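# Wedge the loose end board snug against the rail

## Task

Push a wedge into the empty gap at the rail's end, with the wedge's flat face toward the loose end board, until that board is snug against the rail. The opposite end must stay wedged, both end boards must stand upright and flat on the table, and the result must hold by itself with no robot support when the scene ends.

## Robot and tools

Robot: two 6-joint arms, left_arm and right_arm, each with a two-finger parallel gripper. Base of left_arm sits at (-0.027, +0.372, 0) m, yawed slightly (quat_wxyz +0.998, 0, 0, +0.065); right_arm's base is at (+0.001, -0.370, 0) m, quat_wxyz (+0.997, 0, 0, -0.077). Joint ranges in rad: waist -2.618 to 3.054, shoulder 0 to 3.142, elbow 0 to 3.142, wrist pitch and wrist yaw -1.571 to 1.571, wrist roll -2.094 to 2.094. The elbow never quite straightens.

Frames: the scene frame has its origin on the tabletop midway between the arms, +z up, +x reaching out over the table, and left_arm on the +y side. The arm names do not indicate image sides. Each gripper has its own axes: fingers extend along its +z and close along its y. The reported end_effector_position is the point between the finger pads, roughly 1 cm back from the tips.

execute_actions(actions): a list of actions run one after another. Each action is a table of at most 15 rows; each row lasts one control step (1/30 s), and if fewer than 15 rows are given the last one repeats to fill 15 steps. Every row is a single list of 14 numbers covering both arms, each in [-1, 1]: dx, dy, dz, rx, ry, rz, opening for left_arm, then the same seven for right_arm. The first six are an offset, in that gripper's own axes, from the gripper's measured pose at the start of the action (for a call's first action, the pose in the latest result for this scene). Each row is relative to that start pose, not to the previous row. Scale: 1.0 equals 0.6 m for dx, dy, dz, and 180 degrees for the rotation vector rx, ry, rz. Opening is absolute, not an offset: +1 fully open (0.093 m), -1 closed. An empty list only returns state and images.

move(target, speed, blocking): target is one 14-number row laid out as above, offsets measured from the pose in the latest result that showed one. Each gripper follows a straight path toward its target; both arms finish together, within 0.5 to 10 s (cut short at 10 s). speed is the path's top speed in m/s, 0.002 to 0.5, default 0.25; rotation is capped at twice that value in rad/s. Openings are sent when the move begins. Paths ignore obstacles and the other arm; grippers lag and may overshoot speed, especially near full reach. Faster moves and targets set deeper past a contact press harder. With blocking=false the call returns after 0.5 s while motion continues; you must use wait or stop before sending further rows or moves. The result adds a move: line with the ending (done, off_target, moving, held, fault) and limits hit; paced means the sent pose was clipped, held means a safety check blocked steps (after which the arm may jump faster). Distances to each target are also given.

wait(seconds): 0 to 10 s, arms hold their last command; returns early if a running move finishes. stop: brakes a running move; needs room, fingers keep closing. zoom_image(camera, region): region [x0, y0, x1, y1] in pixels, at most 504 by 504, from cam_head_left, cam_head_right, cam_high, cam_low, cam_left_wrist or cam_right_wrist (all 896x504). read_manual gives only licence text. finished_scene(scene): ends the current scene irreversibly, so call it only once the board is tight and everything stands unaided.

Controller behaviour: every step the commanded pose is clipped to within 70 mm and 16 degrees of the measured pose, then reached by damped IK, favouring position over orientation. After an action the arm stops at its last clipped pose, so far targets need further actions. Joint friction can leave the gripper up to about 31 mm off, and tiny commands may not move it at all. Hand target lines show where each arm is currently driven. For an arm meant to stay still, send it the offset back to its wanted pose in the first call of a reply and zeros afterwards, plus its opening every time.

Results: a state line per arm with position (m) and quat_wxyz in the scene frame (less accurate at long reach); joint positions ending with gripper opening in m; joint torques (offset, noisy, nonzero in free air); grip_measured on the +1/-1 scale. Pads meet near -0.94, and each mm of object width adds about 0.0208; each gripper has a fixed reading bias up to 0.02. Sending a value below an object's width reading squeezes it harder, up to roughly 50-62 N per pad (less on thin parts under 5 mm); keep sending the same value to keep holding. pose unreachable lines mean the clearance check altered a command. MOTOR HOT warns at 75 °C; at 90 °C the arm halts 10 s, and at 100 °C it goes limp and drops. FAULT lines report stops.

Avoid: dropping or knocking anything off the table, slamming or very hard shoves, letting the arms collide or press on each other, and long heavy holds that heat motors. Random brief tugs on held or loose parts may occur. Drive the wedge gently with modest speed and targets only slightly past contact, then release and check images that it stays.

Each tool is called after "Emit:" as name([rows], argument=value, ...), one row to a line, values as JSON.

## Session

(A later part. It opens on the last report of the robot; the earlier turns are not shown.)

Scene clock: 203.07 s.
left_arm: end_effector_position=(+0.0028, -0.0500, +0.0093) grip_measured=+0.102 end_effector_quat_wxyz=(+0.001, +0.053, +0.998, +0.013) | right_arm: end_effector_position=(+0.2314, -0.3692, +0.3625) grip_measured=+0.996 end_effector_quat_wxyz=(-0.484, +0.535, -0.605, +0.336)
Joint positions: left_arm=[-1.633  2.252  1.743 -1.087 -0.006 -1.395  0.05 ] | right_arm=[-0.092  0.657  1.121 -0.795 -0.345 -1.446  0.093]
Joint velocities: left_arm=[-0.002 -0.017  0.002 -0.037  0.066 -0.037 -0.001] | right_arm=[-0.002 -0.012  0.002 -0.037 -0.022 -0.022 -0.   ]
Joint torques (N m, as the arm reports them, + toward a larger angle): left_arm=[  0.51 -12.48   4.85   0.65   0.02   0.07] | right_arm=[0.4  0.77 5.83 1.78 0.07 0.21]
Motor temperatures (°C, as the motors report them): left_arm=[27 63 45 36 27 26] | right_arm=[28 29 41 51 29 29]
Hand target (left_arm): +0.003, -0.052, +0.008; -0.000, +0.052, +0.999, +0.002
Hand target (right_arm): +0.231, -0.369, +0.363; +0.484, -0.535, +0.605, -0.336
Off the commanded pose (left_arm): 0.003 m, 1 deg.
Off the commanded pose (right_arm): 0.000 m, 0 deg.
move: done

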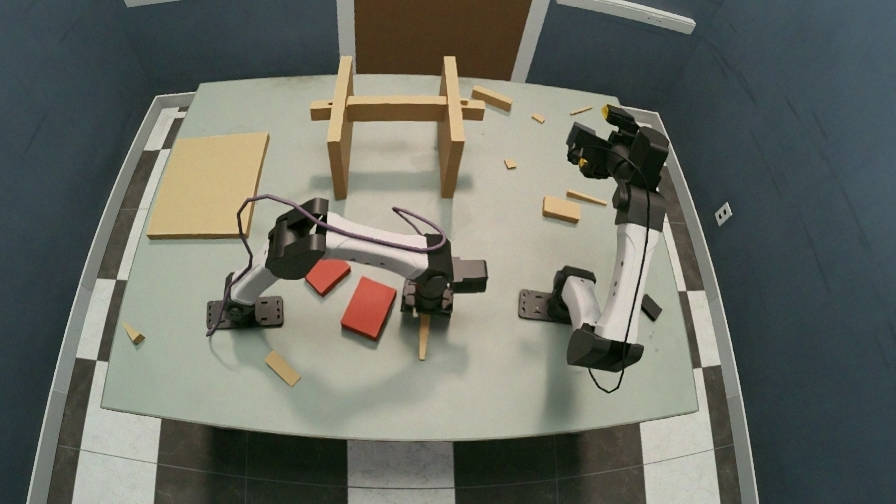

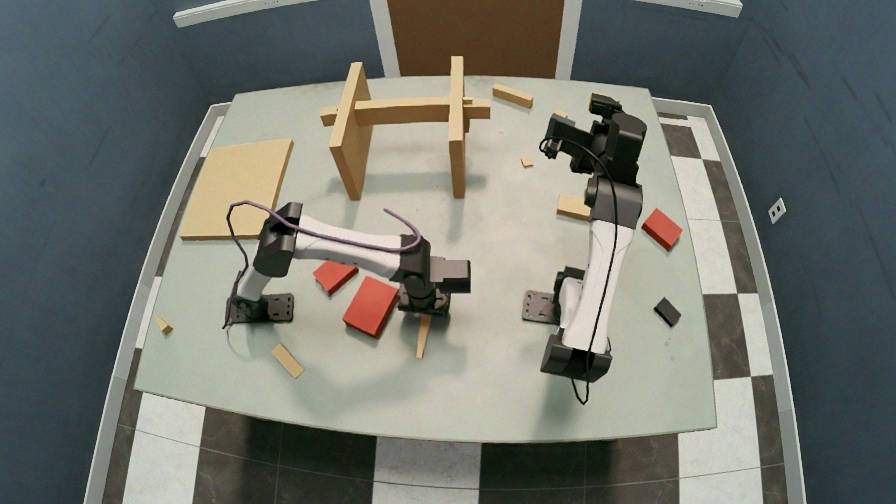

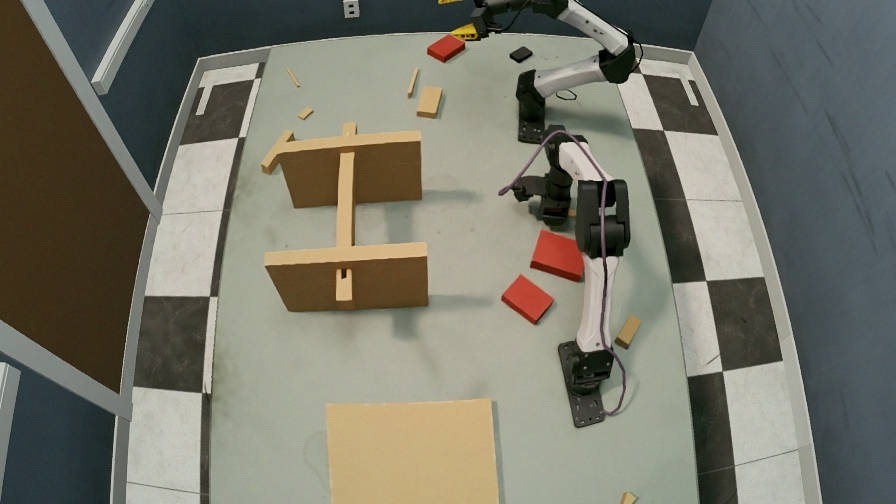

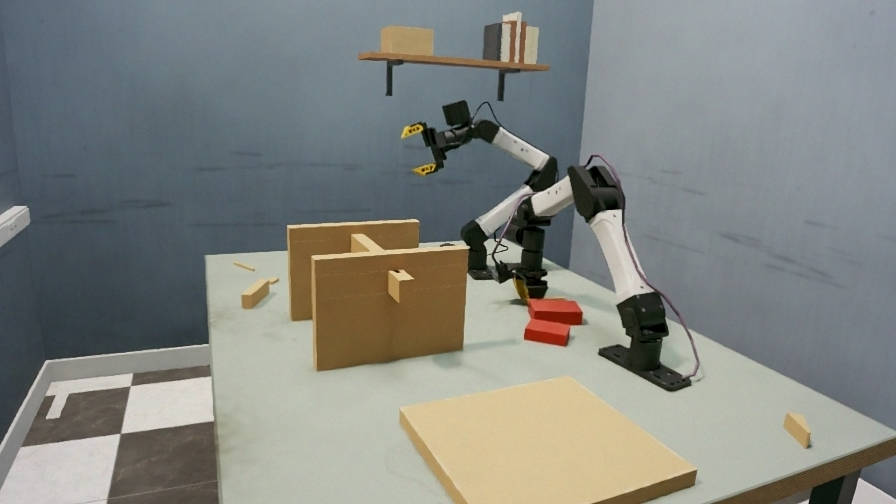

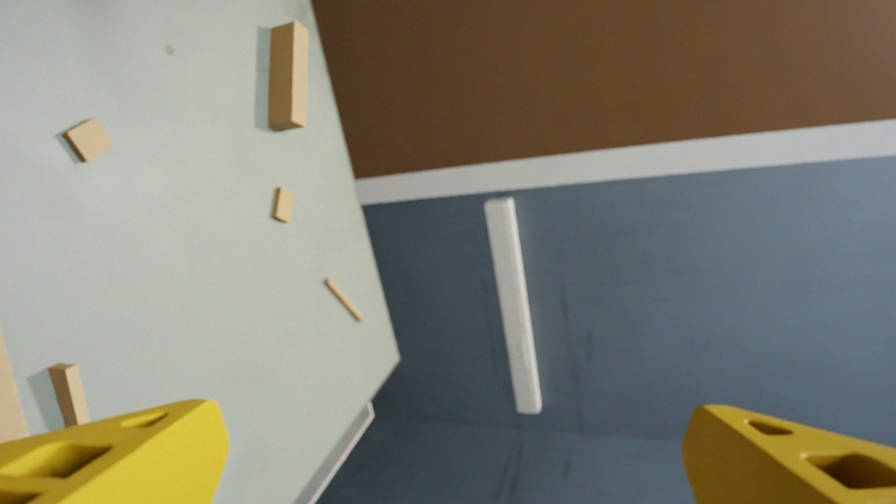

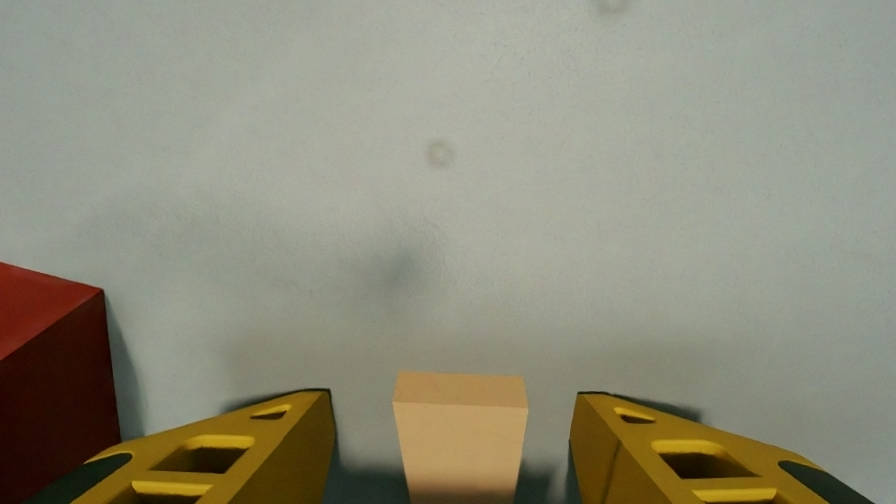

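Emit:
execute_actions([
  [[0,0,0,0,0,0,0.0,0,0,0,0,0,0,1],[0,0,0,0,0,0,-0.1,0,0,0,0,0,0,1],[0,0,0,0,0,0,-0.18,0,0,0,0,0,0,1],[0,0,0,0,0,0,-0.25,0,0,0,0,0,0,1],[0,0,0,0,0,0,-0.3,0,0,0,0,0,0,1],[0,0,0,0,0,0,-0.33,0,0,0,0,0,0,1],[0,0,0,0,0,0,-0.35,0,0,0,0,0,0,1],[0,0,0,0,0,0,-0.37,0,0,0,0,0,0,1],[0,0,0,0,0,0,-0.39,0,0,0,0,0,0,1],[0,0,0,0,0,0,-0.40,0,0,0,0,0,0,1],[0,0,0,0,0,0,-0.41,0,0,0,0,0,0,1],[0,0,0,0,0,0,-0.42,0,0,0,0,0,0,1],[0,0,0,0,0,0,-0.43,0,0,0,0,0,0,1],[0,0,0,0,0,0,-0.44,0,0,0,0,0,0,1],[0,0,0,0,0,0,-0.45,0,0,0,0,0,0,1]],
  [[0,0,0,0,0,0,-0.46,0,0,0,0,0,0,1],[0,0,0,0,0,0,-0.47,0,0,0,0,0,0,1],[0,0,0,0,0,0,-0.48,0,0,0,0,0,0,1],[0,0,0,0,0,0,-0.49,0,0,0,0,0,0,1],[0,0,0,0,0,0,-0.50,0,0,0,0,0,0,1],[0,0,0,0,0,0,-0.51,0,0,0,0,0,0,1],[0,0,0,0,0,0,-0.52,0,0,0,0,0,0,1],[0,0,0,0,0,0,-0.53,0,0,0,0,0,0,1],[0,0,0,0,0,0,-0.54,0,0,0,0,0,0,1],[0,0,0,0,0,0,-0.55,0,0,0,0,0,0,1],[0,0,0,0,0,0,-0.56,0,0,0,0,0,0,1],[0,0,0,0,0,0,-0.57,0,0,0,0,0,0,1],[0,0,0,0,0,0,-0.58,0,0,0,0,0,0,1],[0,0,0,0,0,0,-0.59,0,0,0,0,0,0,1],[0,0,0,0,0,0,-0.59,0,0,0,0,0,0,1]],
])

Emit:
move(target=[0.0, 0.15, -0.3, 0, 0, 0, -0.59, 0, 0, 0, 0, 0, 0, 1], speed=0.1)

Scene clock: 217.67 s.
left_arm: end_effector_position=(+0.0028, -0.0524, +0.0093) grip_measured=-0.575 end_effector_quat_wxyz=(+0.002, +0.053, +0.999, +0.008) | right_arm: end_effector_position=(+0.2314, -0.3692, +0.3625) grip_measured=+0.996 end_effector_quat_wxyz=(-0.484, +0.535, -0.605, +0.336)
Joint positions: left_arm=[-1.633  2.252  1.743 -1.077 -0.005 -1.395  0.018] | right_arm=[-0.092  0.657  1.121 -0.795 -0.345 -1.446  0.093]
Joint velocities: left_arm=[ 0.002 -0.007 -0.012 -0.037 -0.051 -0.037 -0.002] | right_arm=[ 0.012 -0.002  0.002  0.022  0.007  0.007 -0.   ]
Joint torques (N m, as the arm reports them, + toward a larger angle): left_arm=[  0.12 -11.72   6.74   0.27  -0.04   0.07] | right_arm=[0.41 0.79 5.83 1.78 0.07 0.21]
Motor temperatures (°C, as the motors report them): left_arm=[27 65 44 35 27 26] | right_arm=[28 29 41 52 29 29]
Hand target (left_arm): +0.003, -0.052, +0.009; +0.002, +0.053, +0.999, +0.008
Hand target (right_arm): +0.231, -0.369, +0.363; +0.484, -0.535, +0.605, -0.336
Off the commanded pose (left_arm): 0.000 m, 0 deg.
Off the commanded pose (right_arm): 0.000 m, 0 deg.

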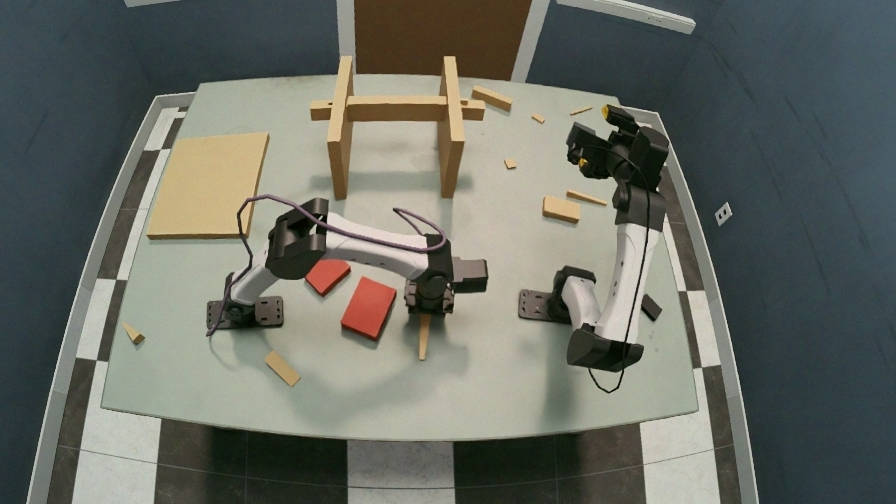

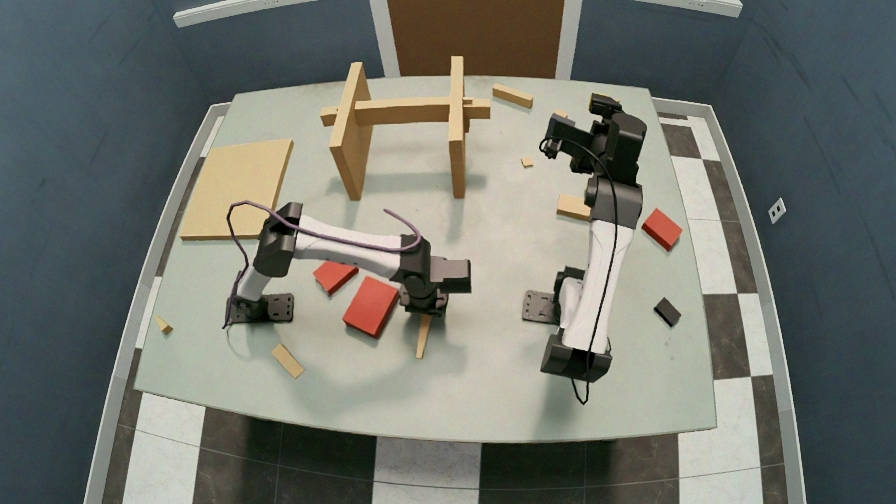

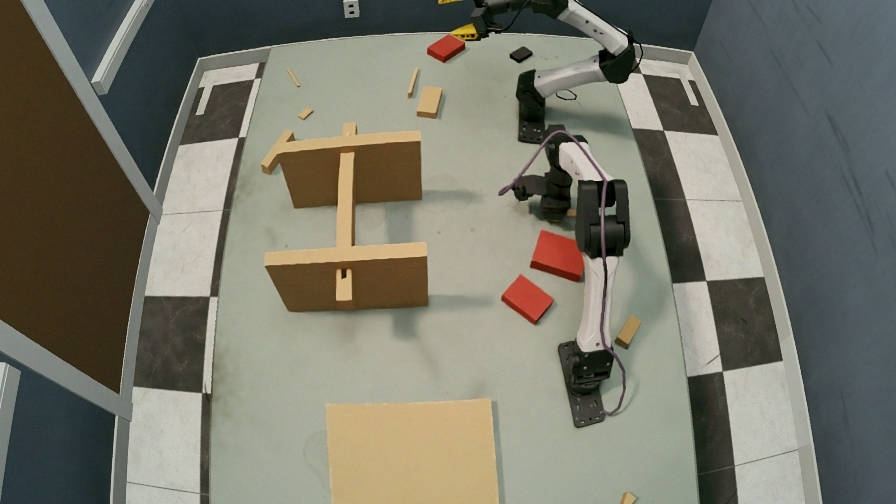

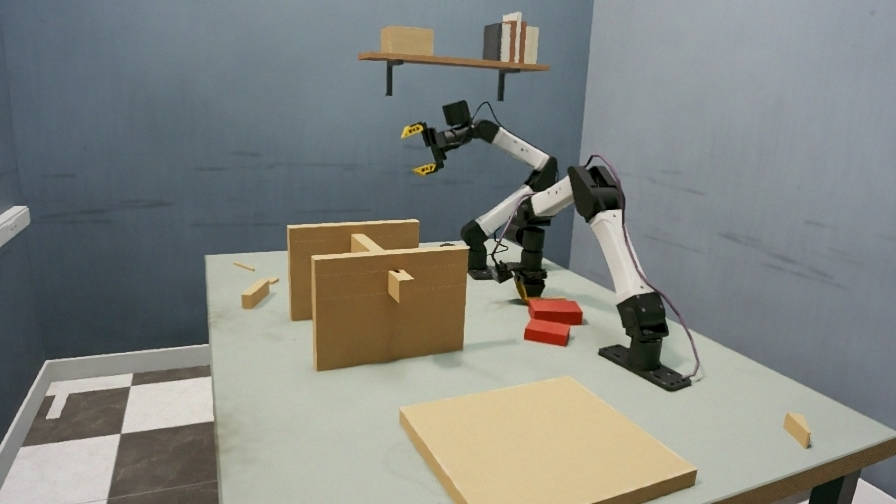

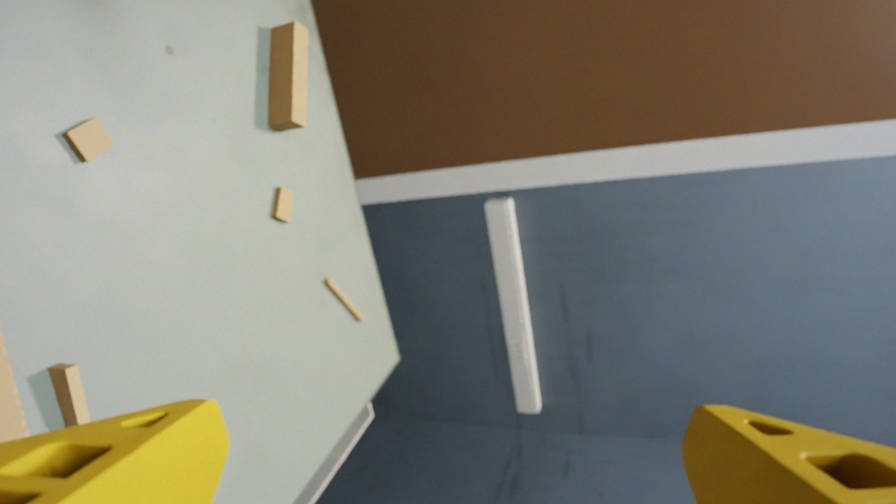

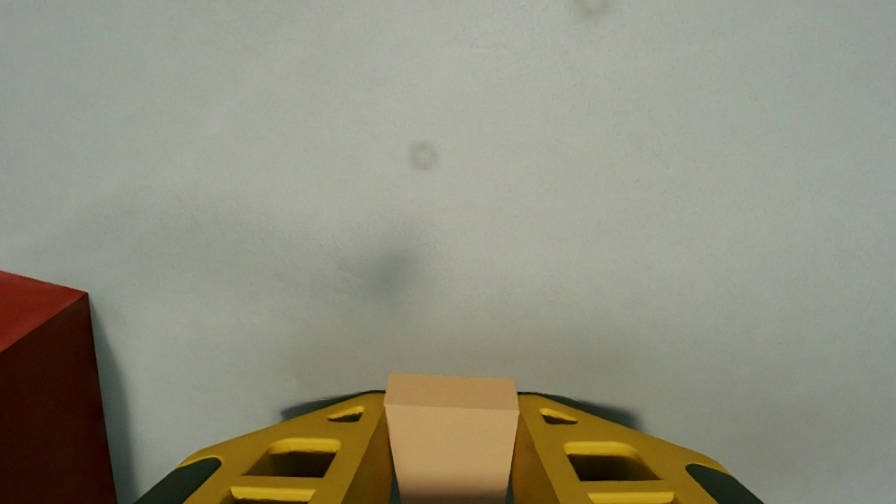

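Scene clock: 220.10 s.
left_arm: end_effector_position=(+0.0038, +0.0357, +0.1774) grip_measured=-0.576 end_effector_quat_wxyz=(+0.001, +0.055, +0.998, +0.012) | right_arm: end_effector_position=(+0.2314, -0.3692, +0.3625) grip_measured=+0.996 end_effector_quat_wxyz=(-0.484, +0.535, -0.605, +0.336)
Joint positions: left_arm=[-1.612  1.867  1.841 -1.568 -0.005 -1.37   0.018] | right_arm=[-0.092  0.657  1.121 -0.795 -0.345 -1.446  0.093]
Joint velocities: left_arm=[ 0.012 -0.027  0.002  0.051 -0.022 -0.022 -0.   ] | right_arm=[-0.022 -0.002 -0.017 -0.007 -0.037 -0.007 -0.   ]
Joint torques (N m, as the arm reports them, + toward a larger angle): left_arm=[ 1.06 -9.82  8.11  0.12 -0.05  0.23] | right_arm=[0.42 0.79 5.83 1.78 0.07 0.21]
Motor temperatures (°C, as the motors report them): left_arm=[27 65 44 35 27 26] | right_arm=[28 29 41 52 29 29]
Hand target (left_arm): +0.008, +0.037, +0.188; +0.003, +0.053, +0.999, -0.001
Hand target (right_arm): +0.231, -0.369, +0.363; +0.484, -0.535, +0.605, -0.336
Off the commanded pose (left_arm): 0.015 m, 0 deg.
Off the commanded pose (right_arm): 0.000 m, 0 deg.
joint sent to its limit (left arm) — the command would take joint 4 (wrist pitch) past its lower limit, so that joint was sent only as far as its limit.
move: off_target (left_arm)

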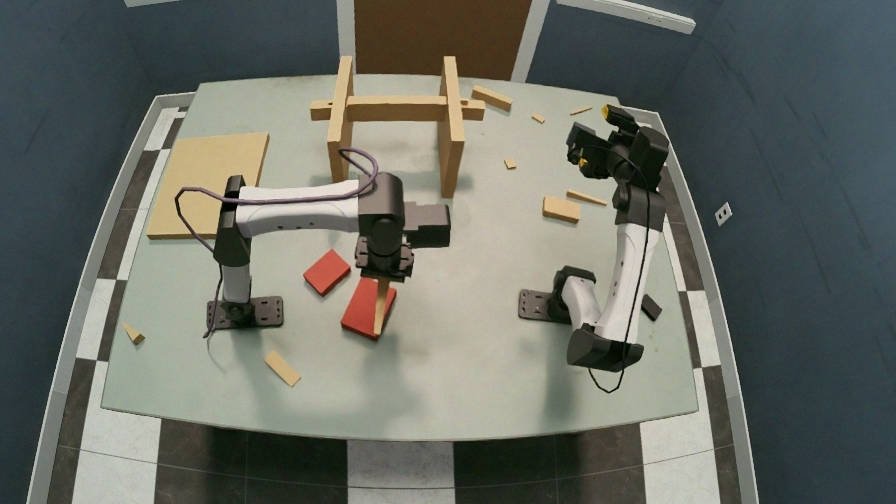

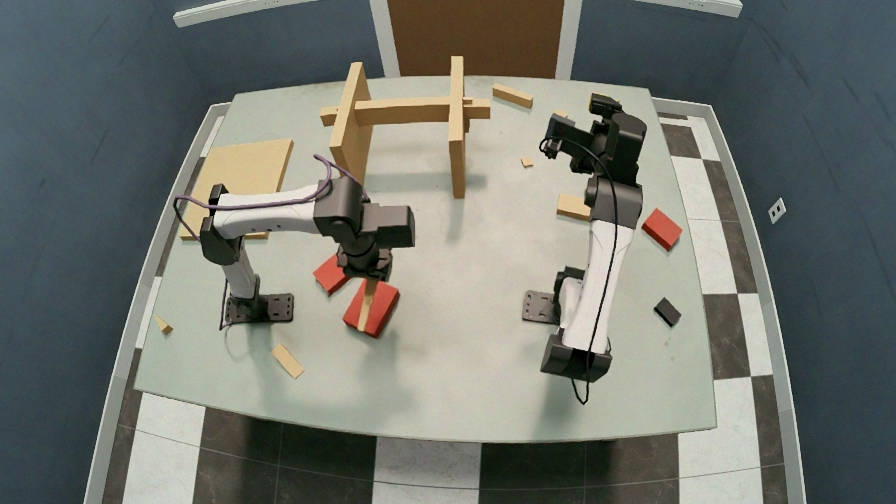

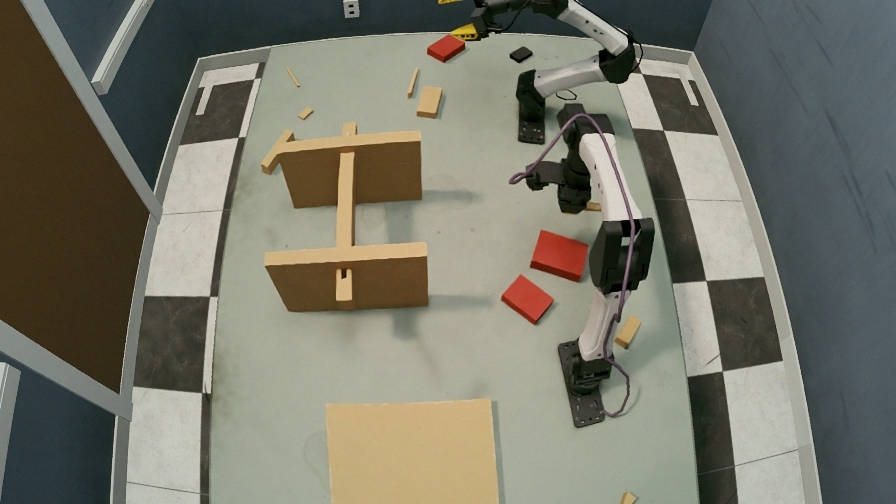

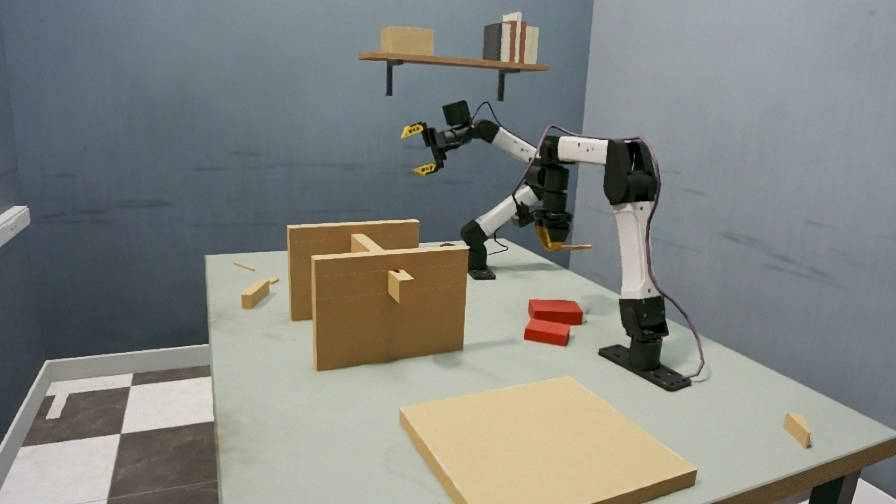

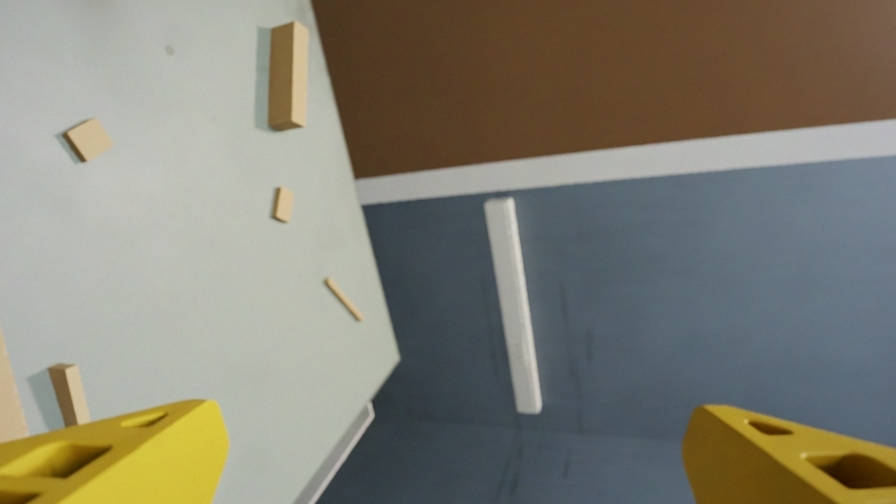

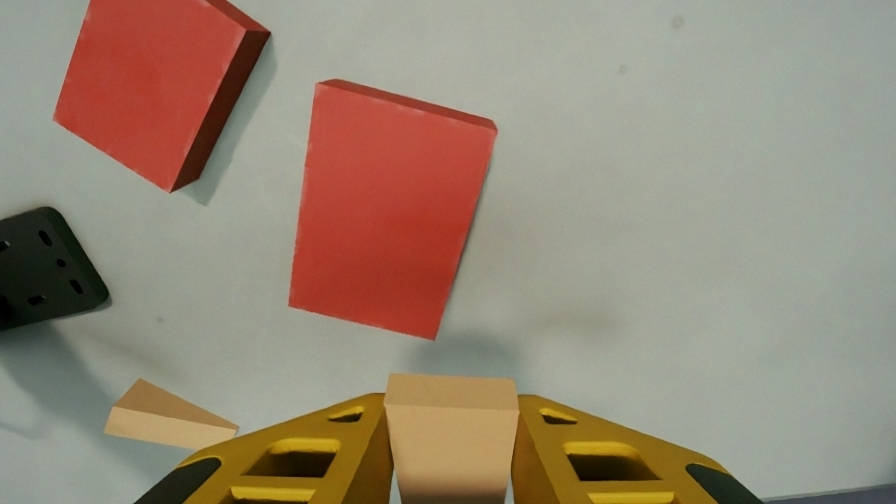

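Emit:
move(target=[-0.556, 0.3775, -0.278, -0.0215, -0.499, -0.0335, -0.59, 0, 0, 0, 0, 0, 0, 1], speed=0.2)

Scene clock: 243.60 s.
left_arm: end_effector_position=(+0.3541, +0.2176, +0.3516) grip_measured=-0.576 end_effector_quat_wxyz=(+0.706, +0.001, +0.708, -0.009) | right_arm: end_effector_position=(+0.2314, -0.3692, +0.3625) grip_measured=+0.996 end_effector_quat_wxyz=(-0.484, +0.535, -0.605, +0.336)
Joint positions: left_arm=[-0.751  1.247  0.962  0.281 -0.606 -0.014  0.018] | right_arm=[-0.092  0.657  1.121 -0.795 -0.345 -1.446  0.093]
Joint velocities: left_arm=[ 0.007  0.007  0.002  0.022 -0.037 -0.007  0.   ] | right_arm=[ 0.002 -0.002 -0.002  0.11  -0.051  0.007  0.   ]
Joint torques (N m, as the arm reports them, + toward a larger angle): left_arm=[ 0.98 -3.51  7.26  2.21  0.09  0.19] | right_arm=[0.41 0.79 5.82 1.78 0.07 0.21]
Motor temperatures (°C, as the motors report them): left_arm=[27 61 45 36 27 26] | right_arm=[28 29 41 52 29 29]
Hand target (left_arm): +0.358, +0.219, +0.346; +0.706, +0.002, +0.708, -0.004
Hand target (right_arm): +0.231, -0.369, +0.363; +0.484, -0.535, +0.605, -0.336
Off the commanded pose (left_arm): 0.007 m, 1 deg.
Off the commanded pose (right_arm): 0.000 m, 0 deg.
move: done

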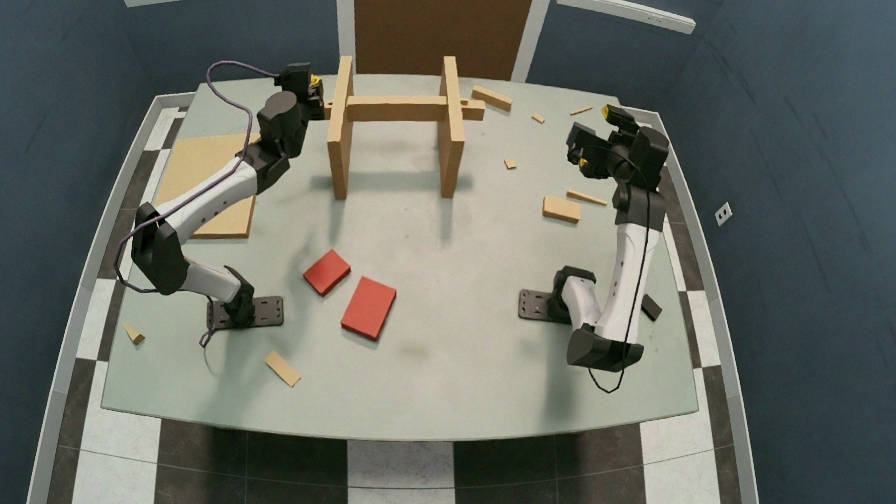

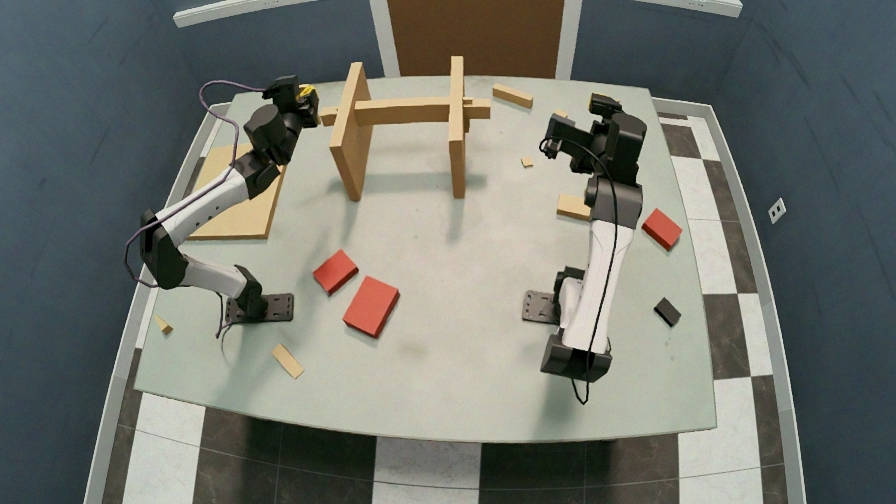

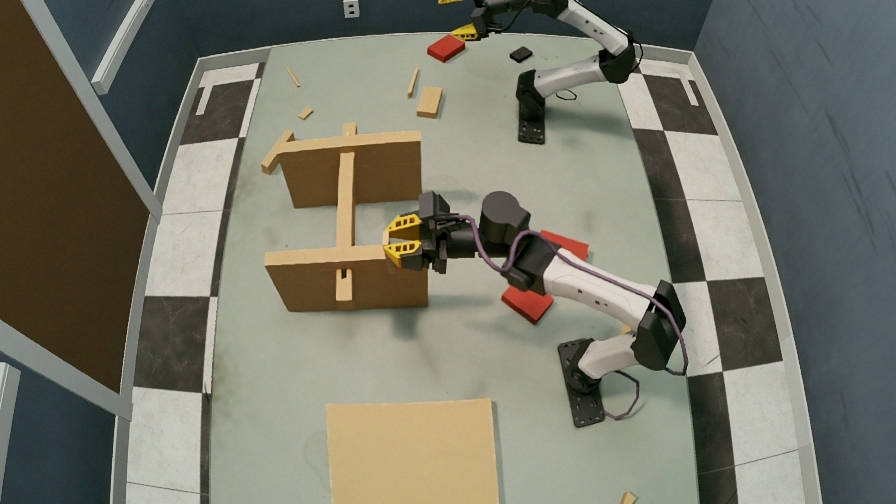

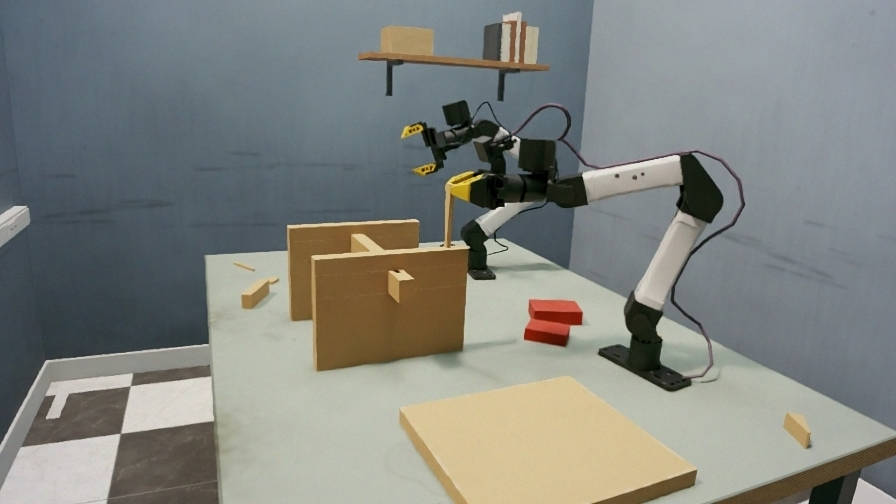

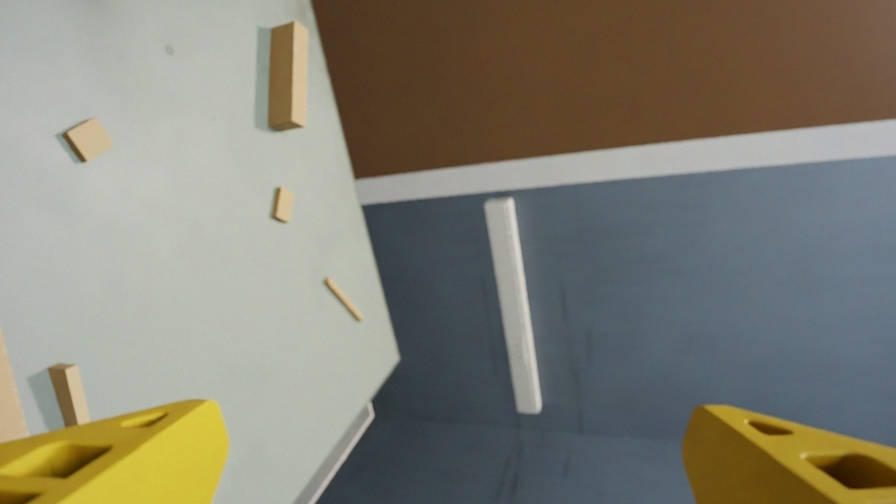

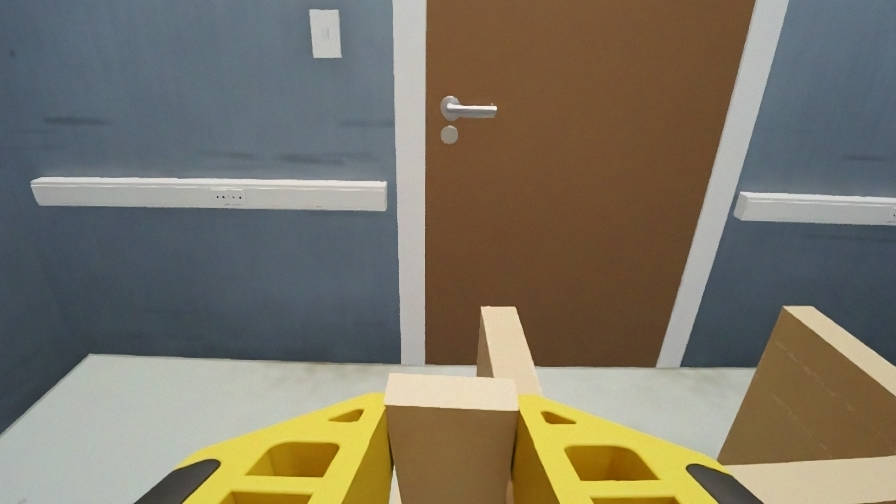

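Emit:
zoom_image(camera="cam_right_wrist", region=[380, 280, 600, 420])

Emit:
zoom_image(camera="cam_high", region=[250, 200, 450, 320])

Emit:
zoom_image(camera="cam_low", region=[300, 160, 540, 320])

Region (380, 280, 600, 420) of cam_right_wrist's 896x504 image, scaled by 2.291, with more detail than that image has; it fills the top 321 rows of this view, and the rest is white.

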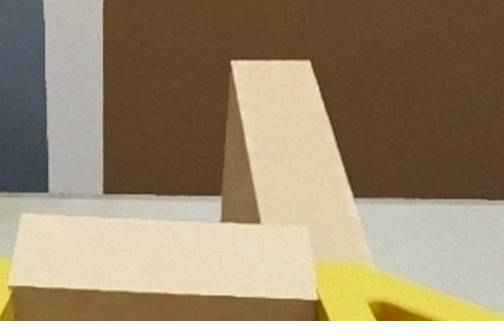

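Region (250, 200, 450, 320) of cam_high's 896x504 image, scaled by 2.520, with more detail than that image has; it fills the top 302 rows of this view, and the rest is white.

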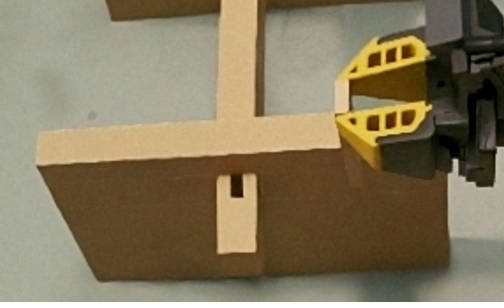

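Region (300, 160, 540, 320) of cam_low's 896x504 image, scaled by 2.100, with more detail than that image has.

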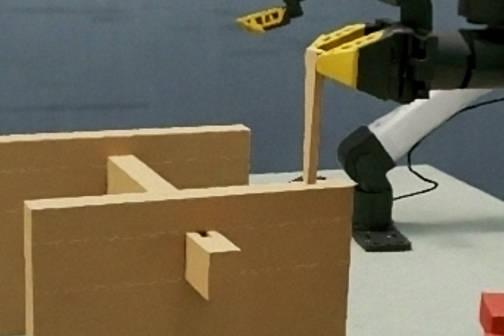

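Emit:
move(target=[0.0108, -0.032, 0.152, -0.0078, 0, -0.0106, -0.59, 0, 0, 0, 0, 0, 0, 1], speed=0.08)

Emit:
zoom_image(camera="cam_high", region=[290, 200, 410, 320])

Emit:
zoom_image(camera="cam_low", region=[330, 160, 490, 320])

Scene clock: 295.00 s.
left_arm: end_effector_position=(+0.4399, +0.1959, +0.3338) grip_measured=-0.576 end_effector_quat_wxyz=(+0.692, -0.008, +0.721, -0.004) | right_arm: end_effector_position=(+0.2314, -0.3692, +0.3625) grip_measured=+0.996 end_effector_quat_wxyz=(-0.484, +0.535, -0.605, +0.336)
Joint positions: left_arm=[-0.666  1.585  1.213  0.324 -0.539 -0.041  0.018] | right_arm=[-0.092  0.657  1.121 -0.795 -0.345 -1.446  0.093]
Joint velocities: left_arm=[-0.002 -0.022  0.017  0.081 -0.007 -0.007  0.   ] | right_arm=[-0.007  0.002 -0.007 -0.022  0.051  0.022 -0.   ]
Joint torques (N m, as the arm reports them, + toward a larger angle): left_arm=[ 1.06 -6.91 10.36  2.22  0.04 -0.01] | right_arm=[0.42 0.78 5.83 1.78 0.06 0.21]
Motor temperatures (°C, as the motors report them): left_arm=[27 47 46 43 27 26] | right_arm=[28 29 41 53 29 29]
Hand target (left_arm): +0.445, +0.199, +0.347; +0.705, -0.020, +0.709, -0.013
Hand target (right_arm): +0.231, -0.369, +0.363; +0.484, -0.535, +0.605, -0.336
Off the commanded pose (left_arm): 0.012 m, 3 deg.
Off the commanded pose (right_arm): 0.000 m, 0 deg.
move: off_target (left_arm)

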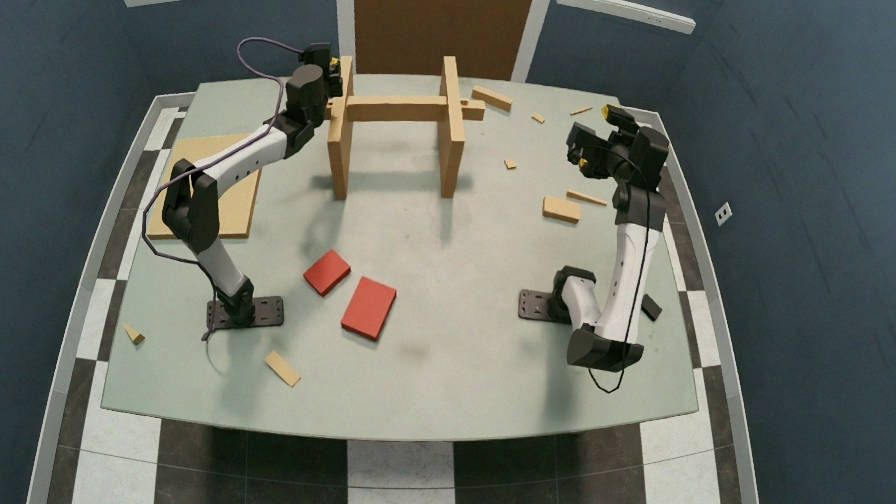

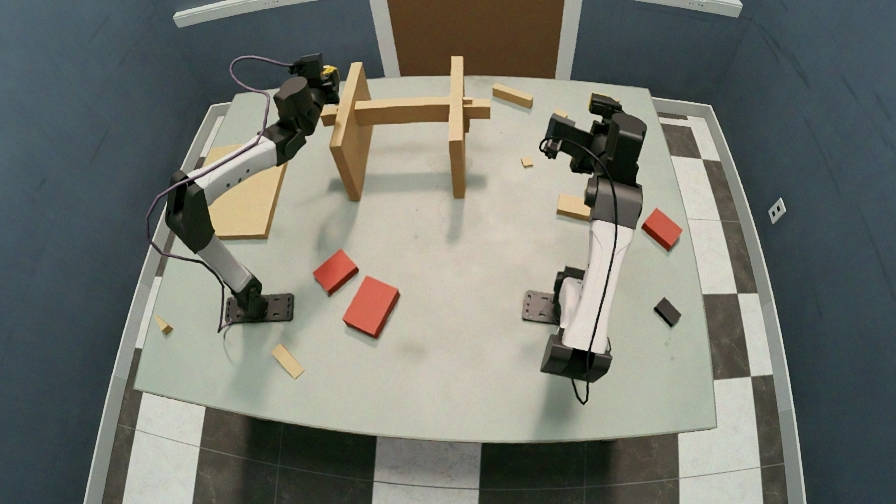

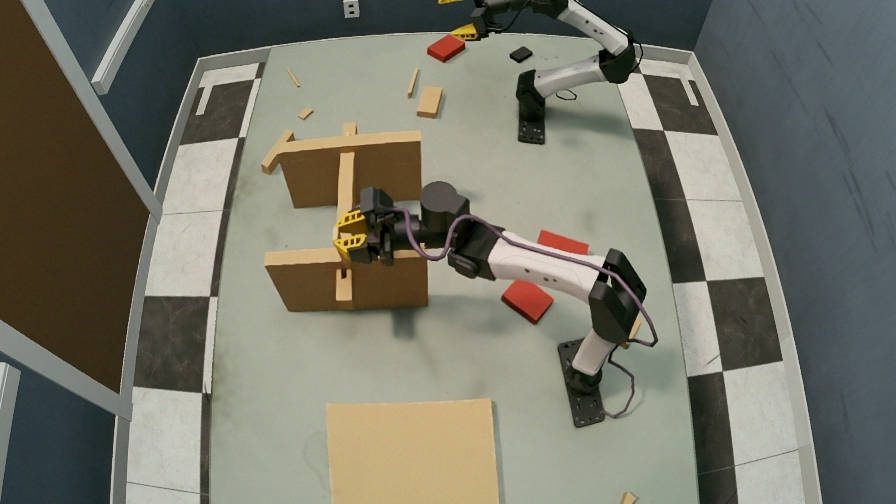

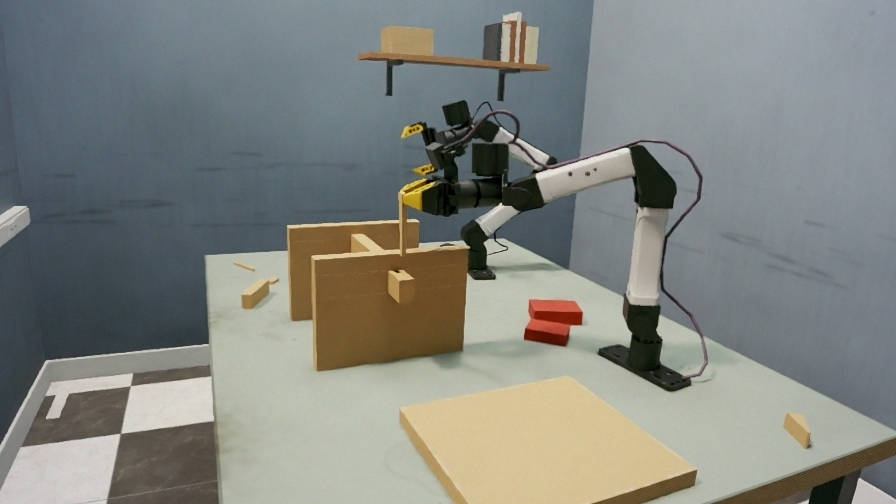

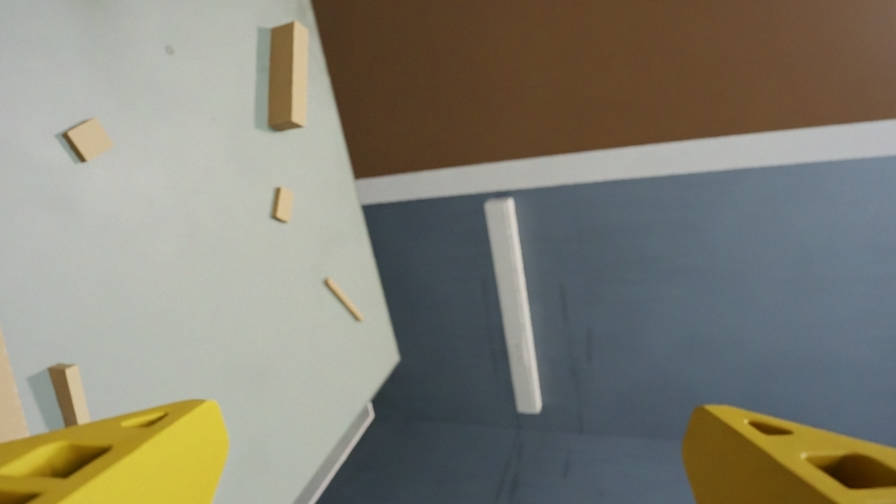

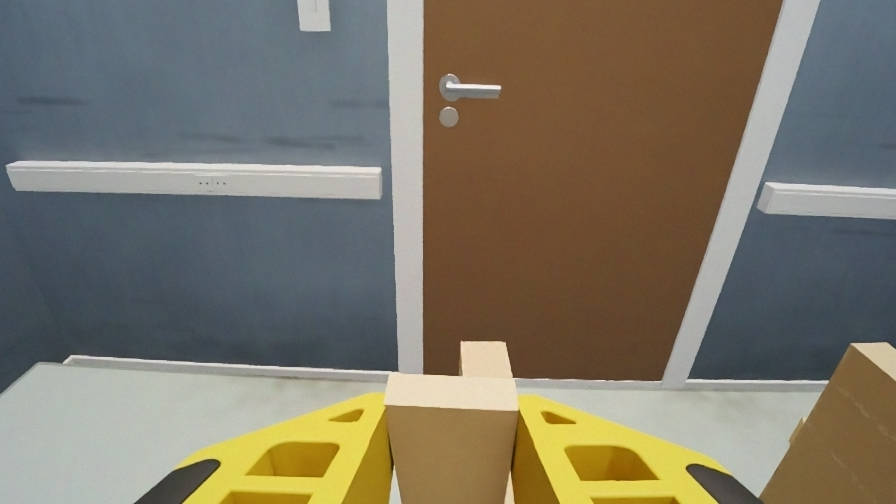

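Region (290, 200, 410, 320) of cam_high's 896x504 image, scaled by 4.200, with more detail than that image has.

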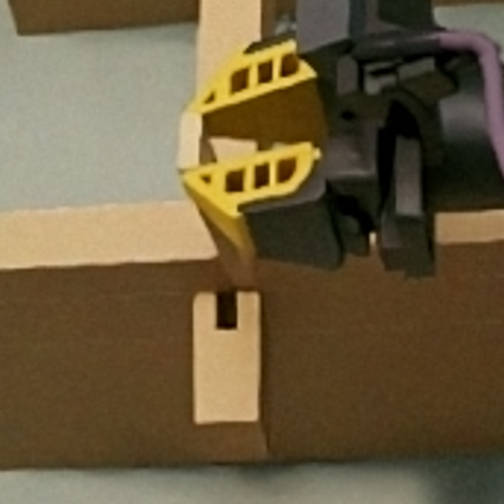

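Region (330, 160, 490, 320) of cam_low's 896x504 image, scaled by 3.150, with more detail than that image has.

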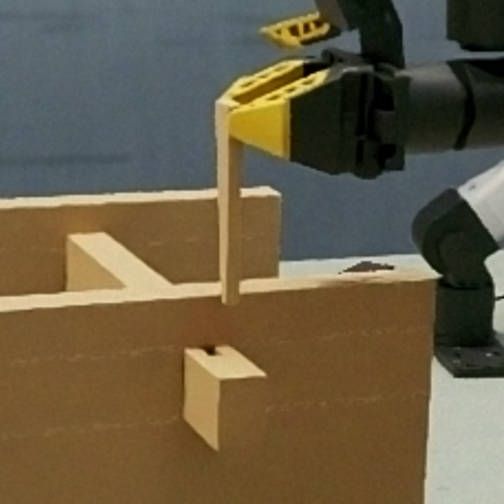

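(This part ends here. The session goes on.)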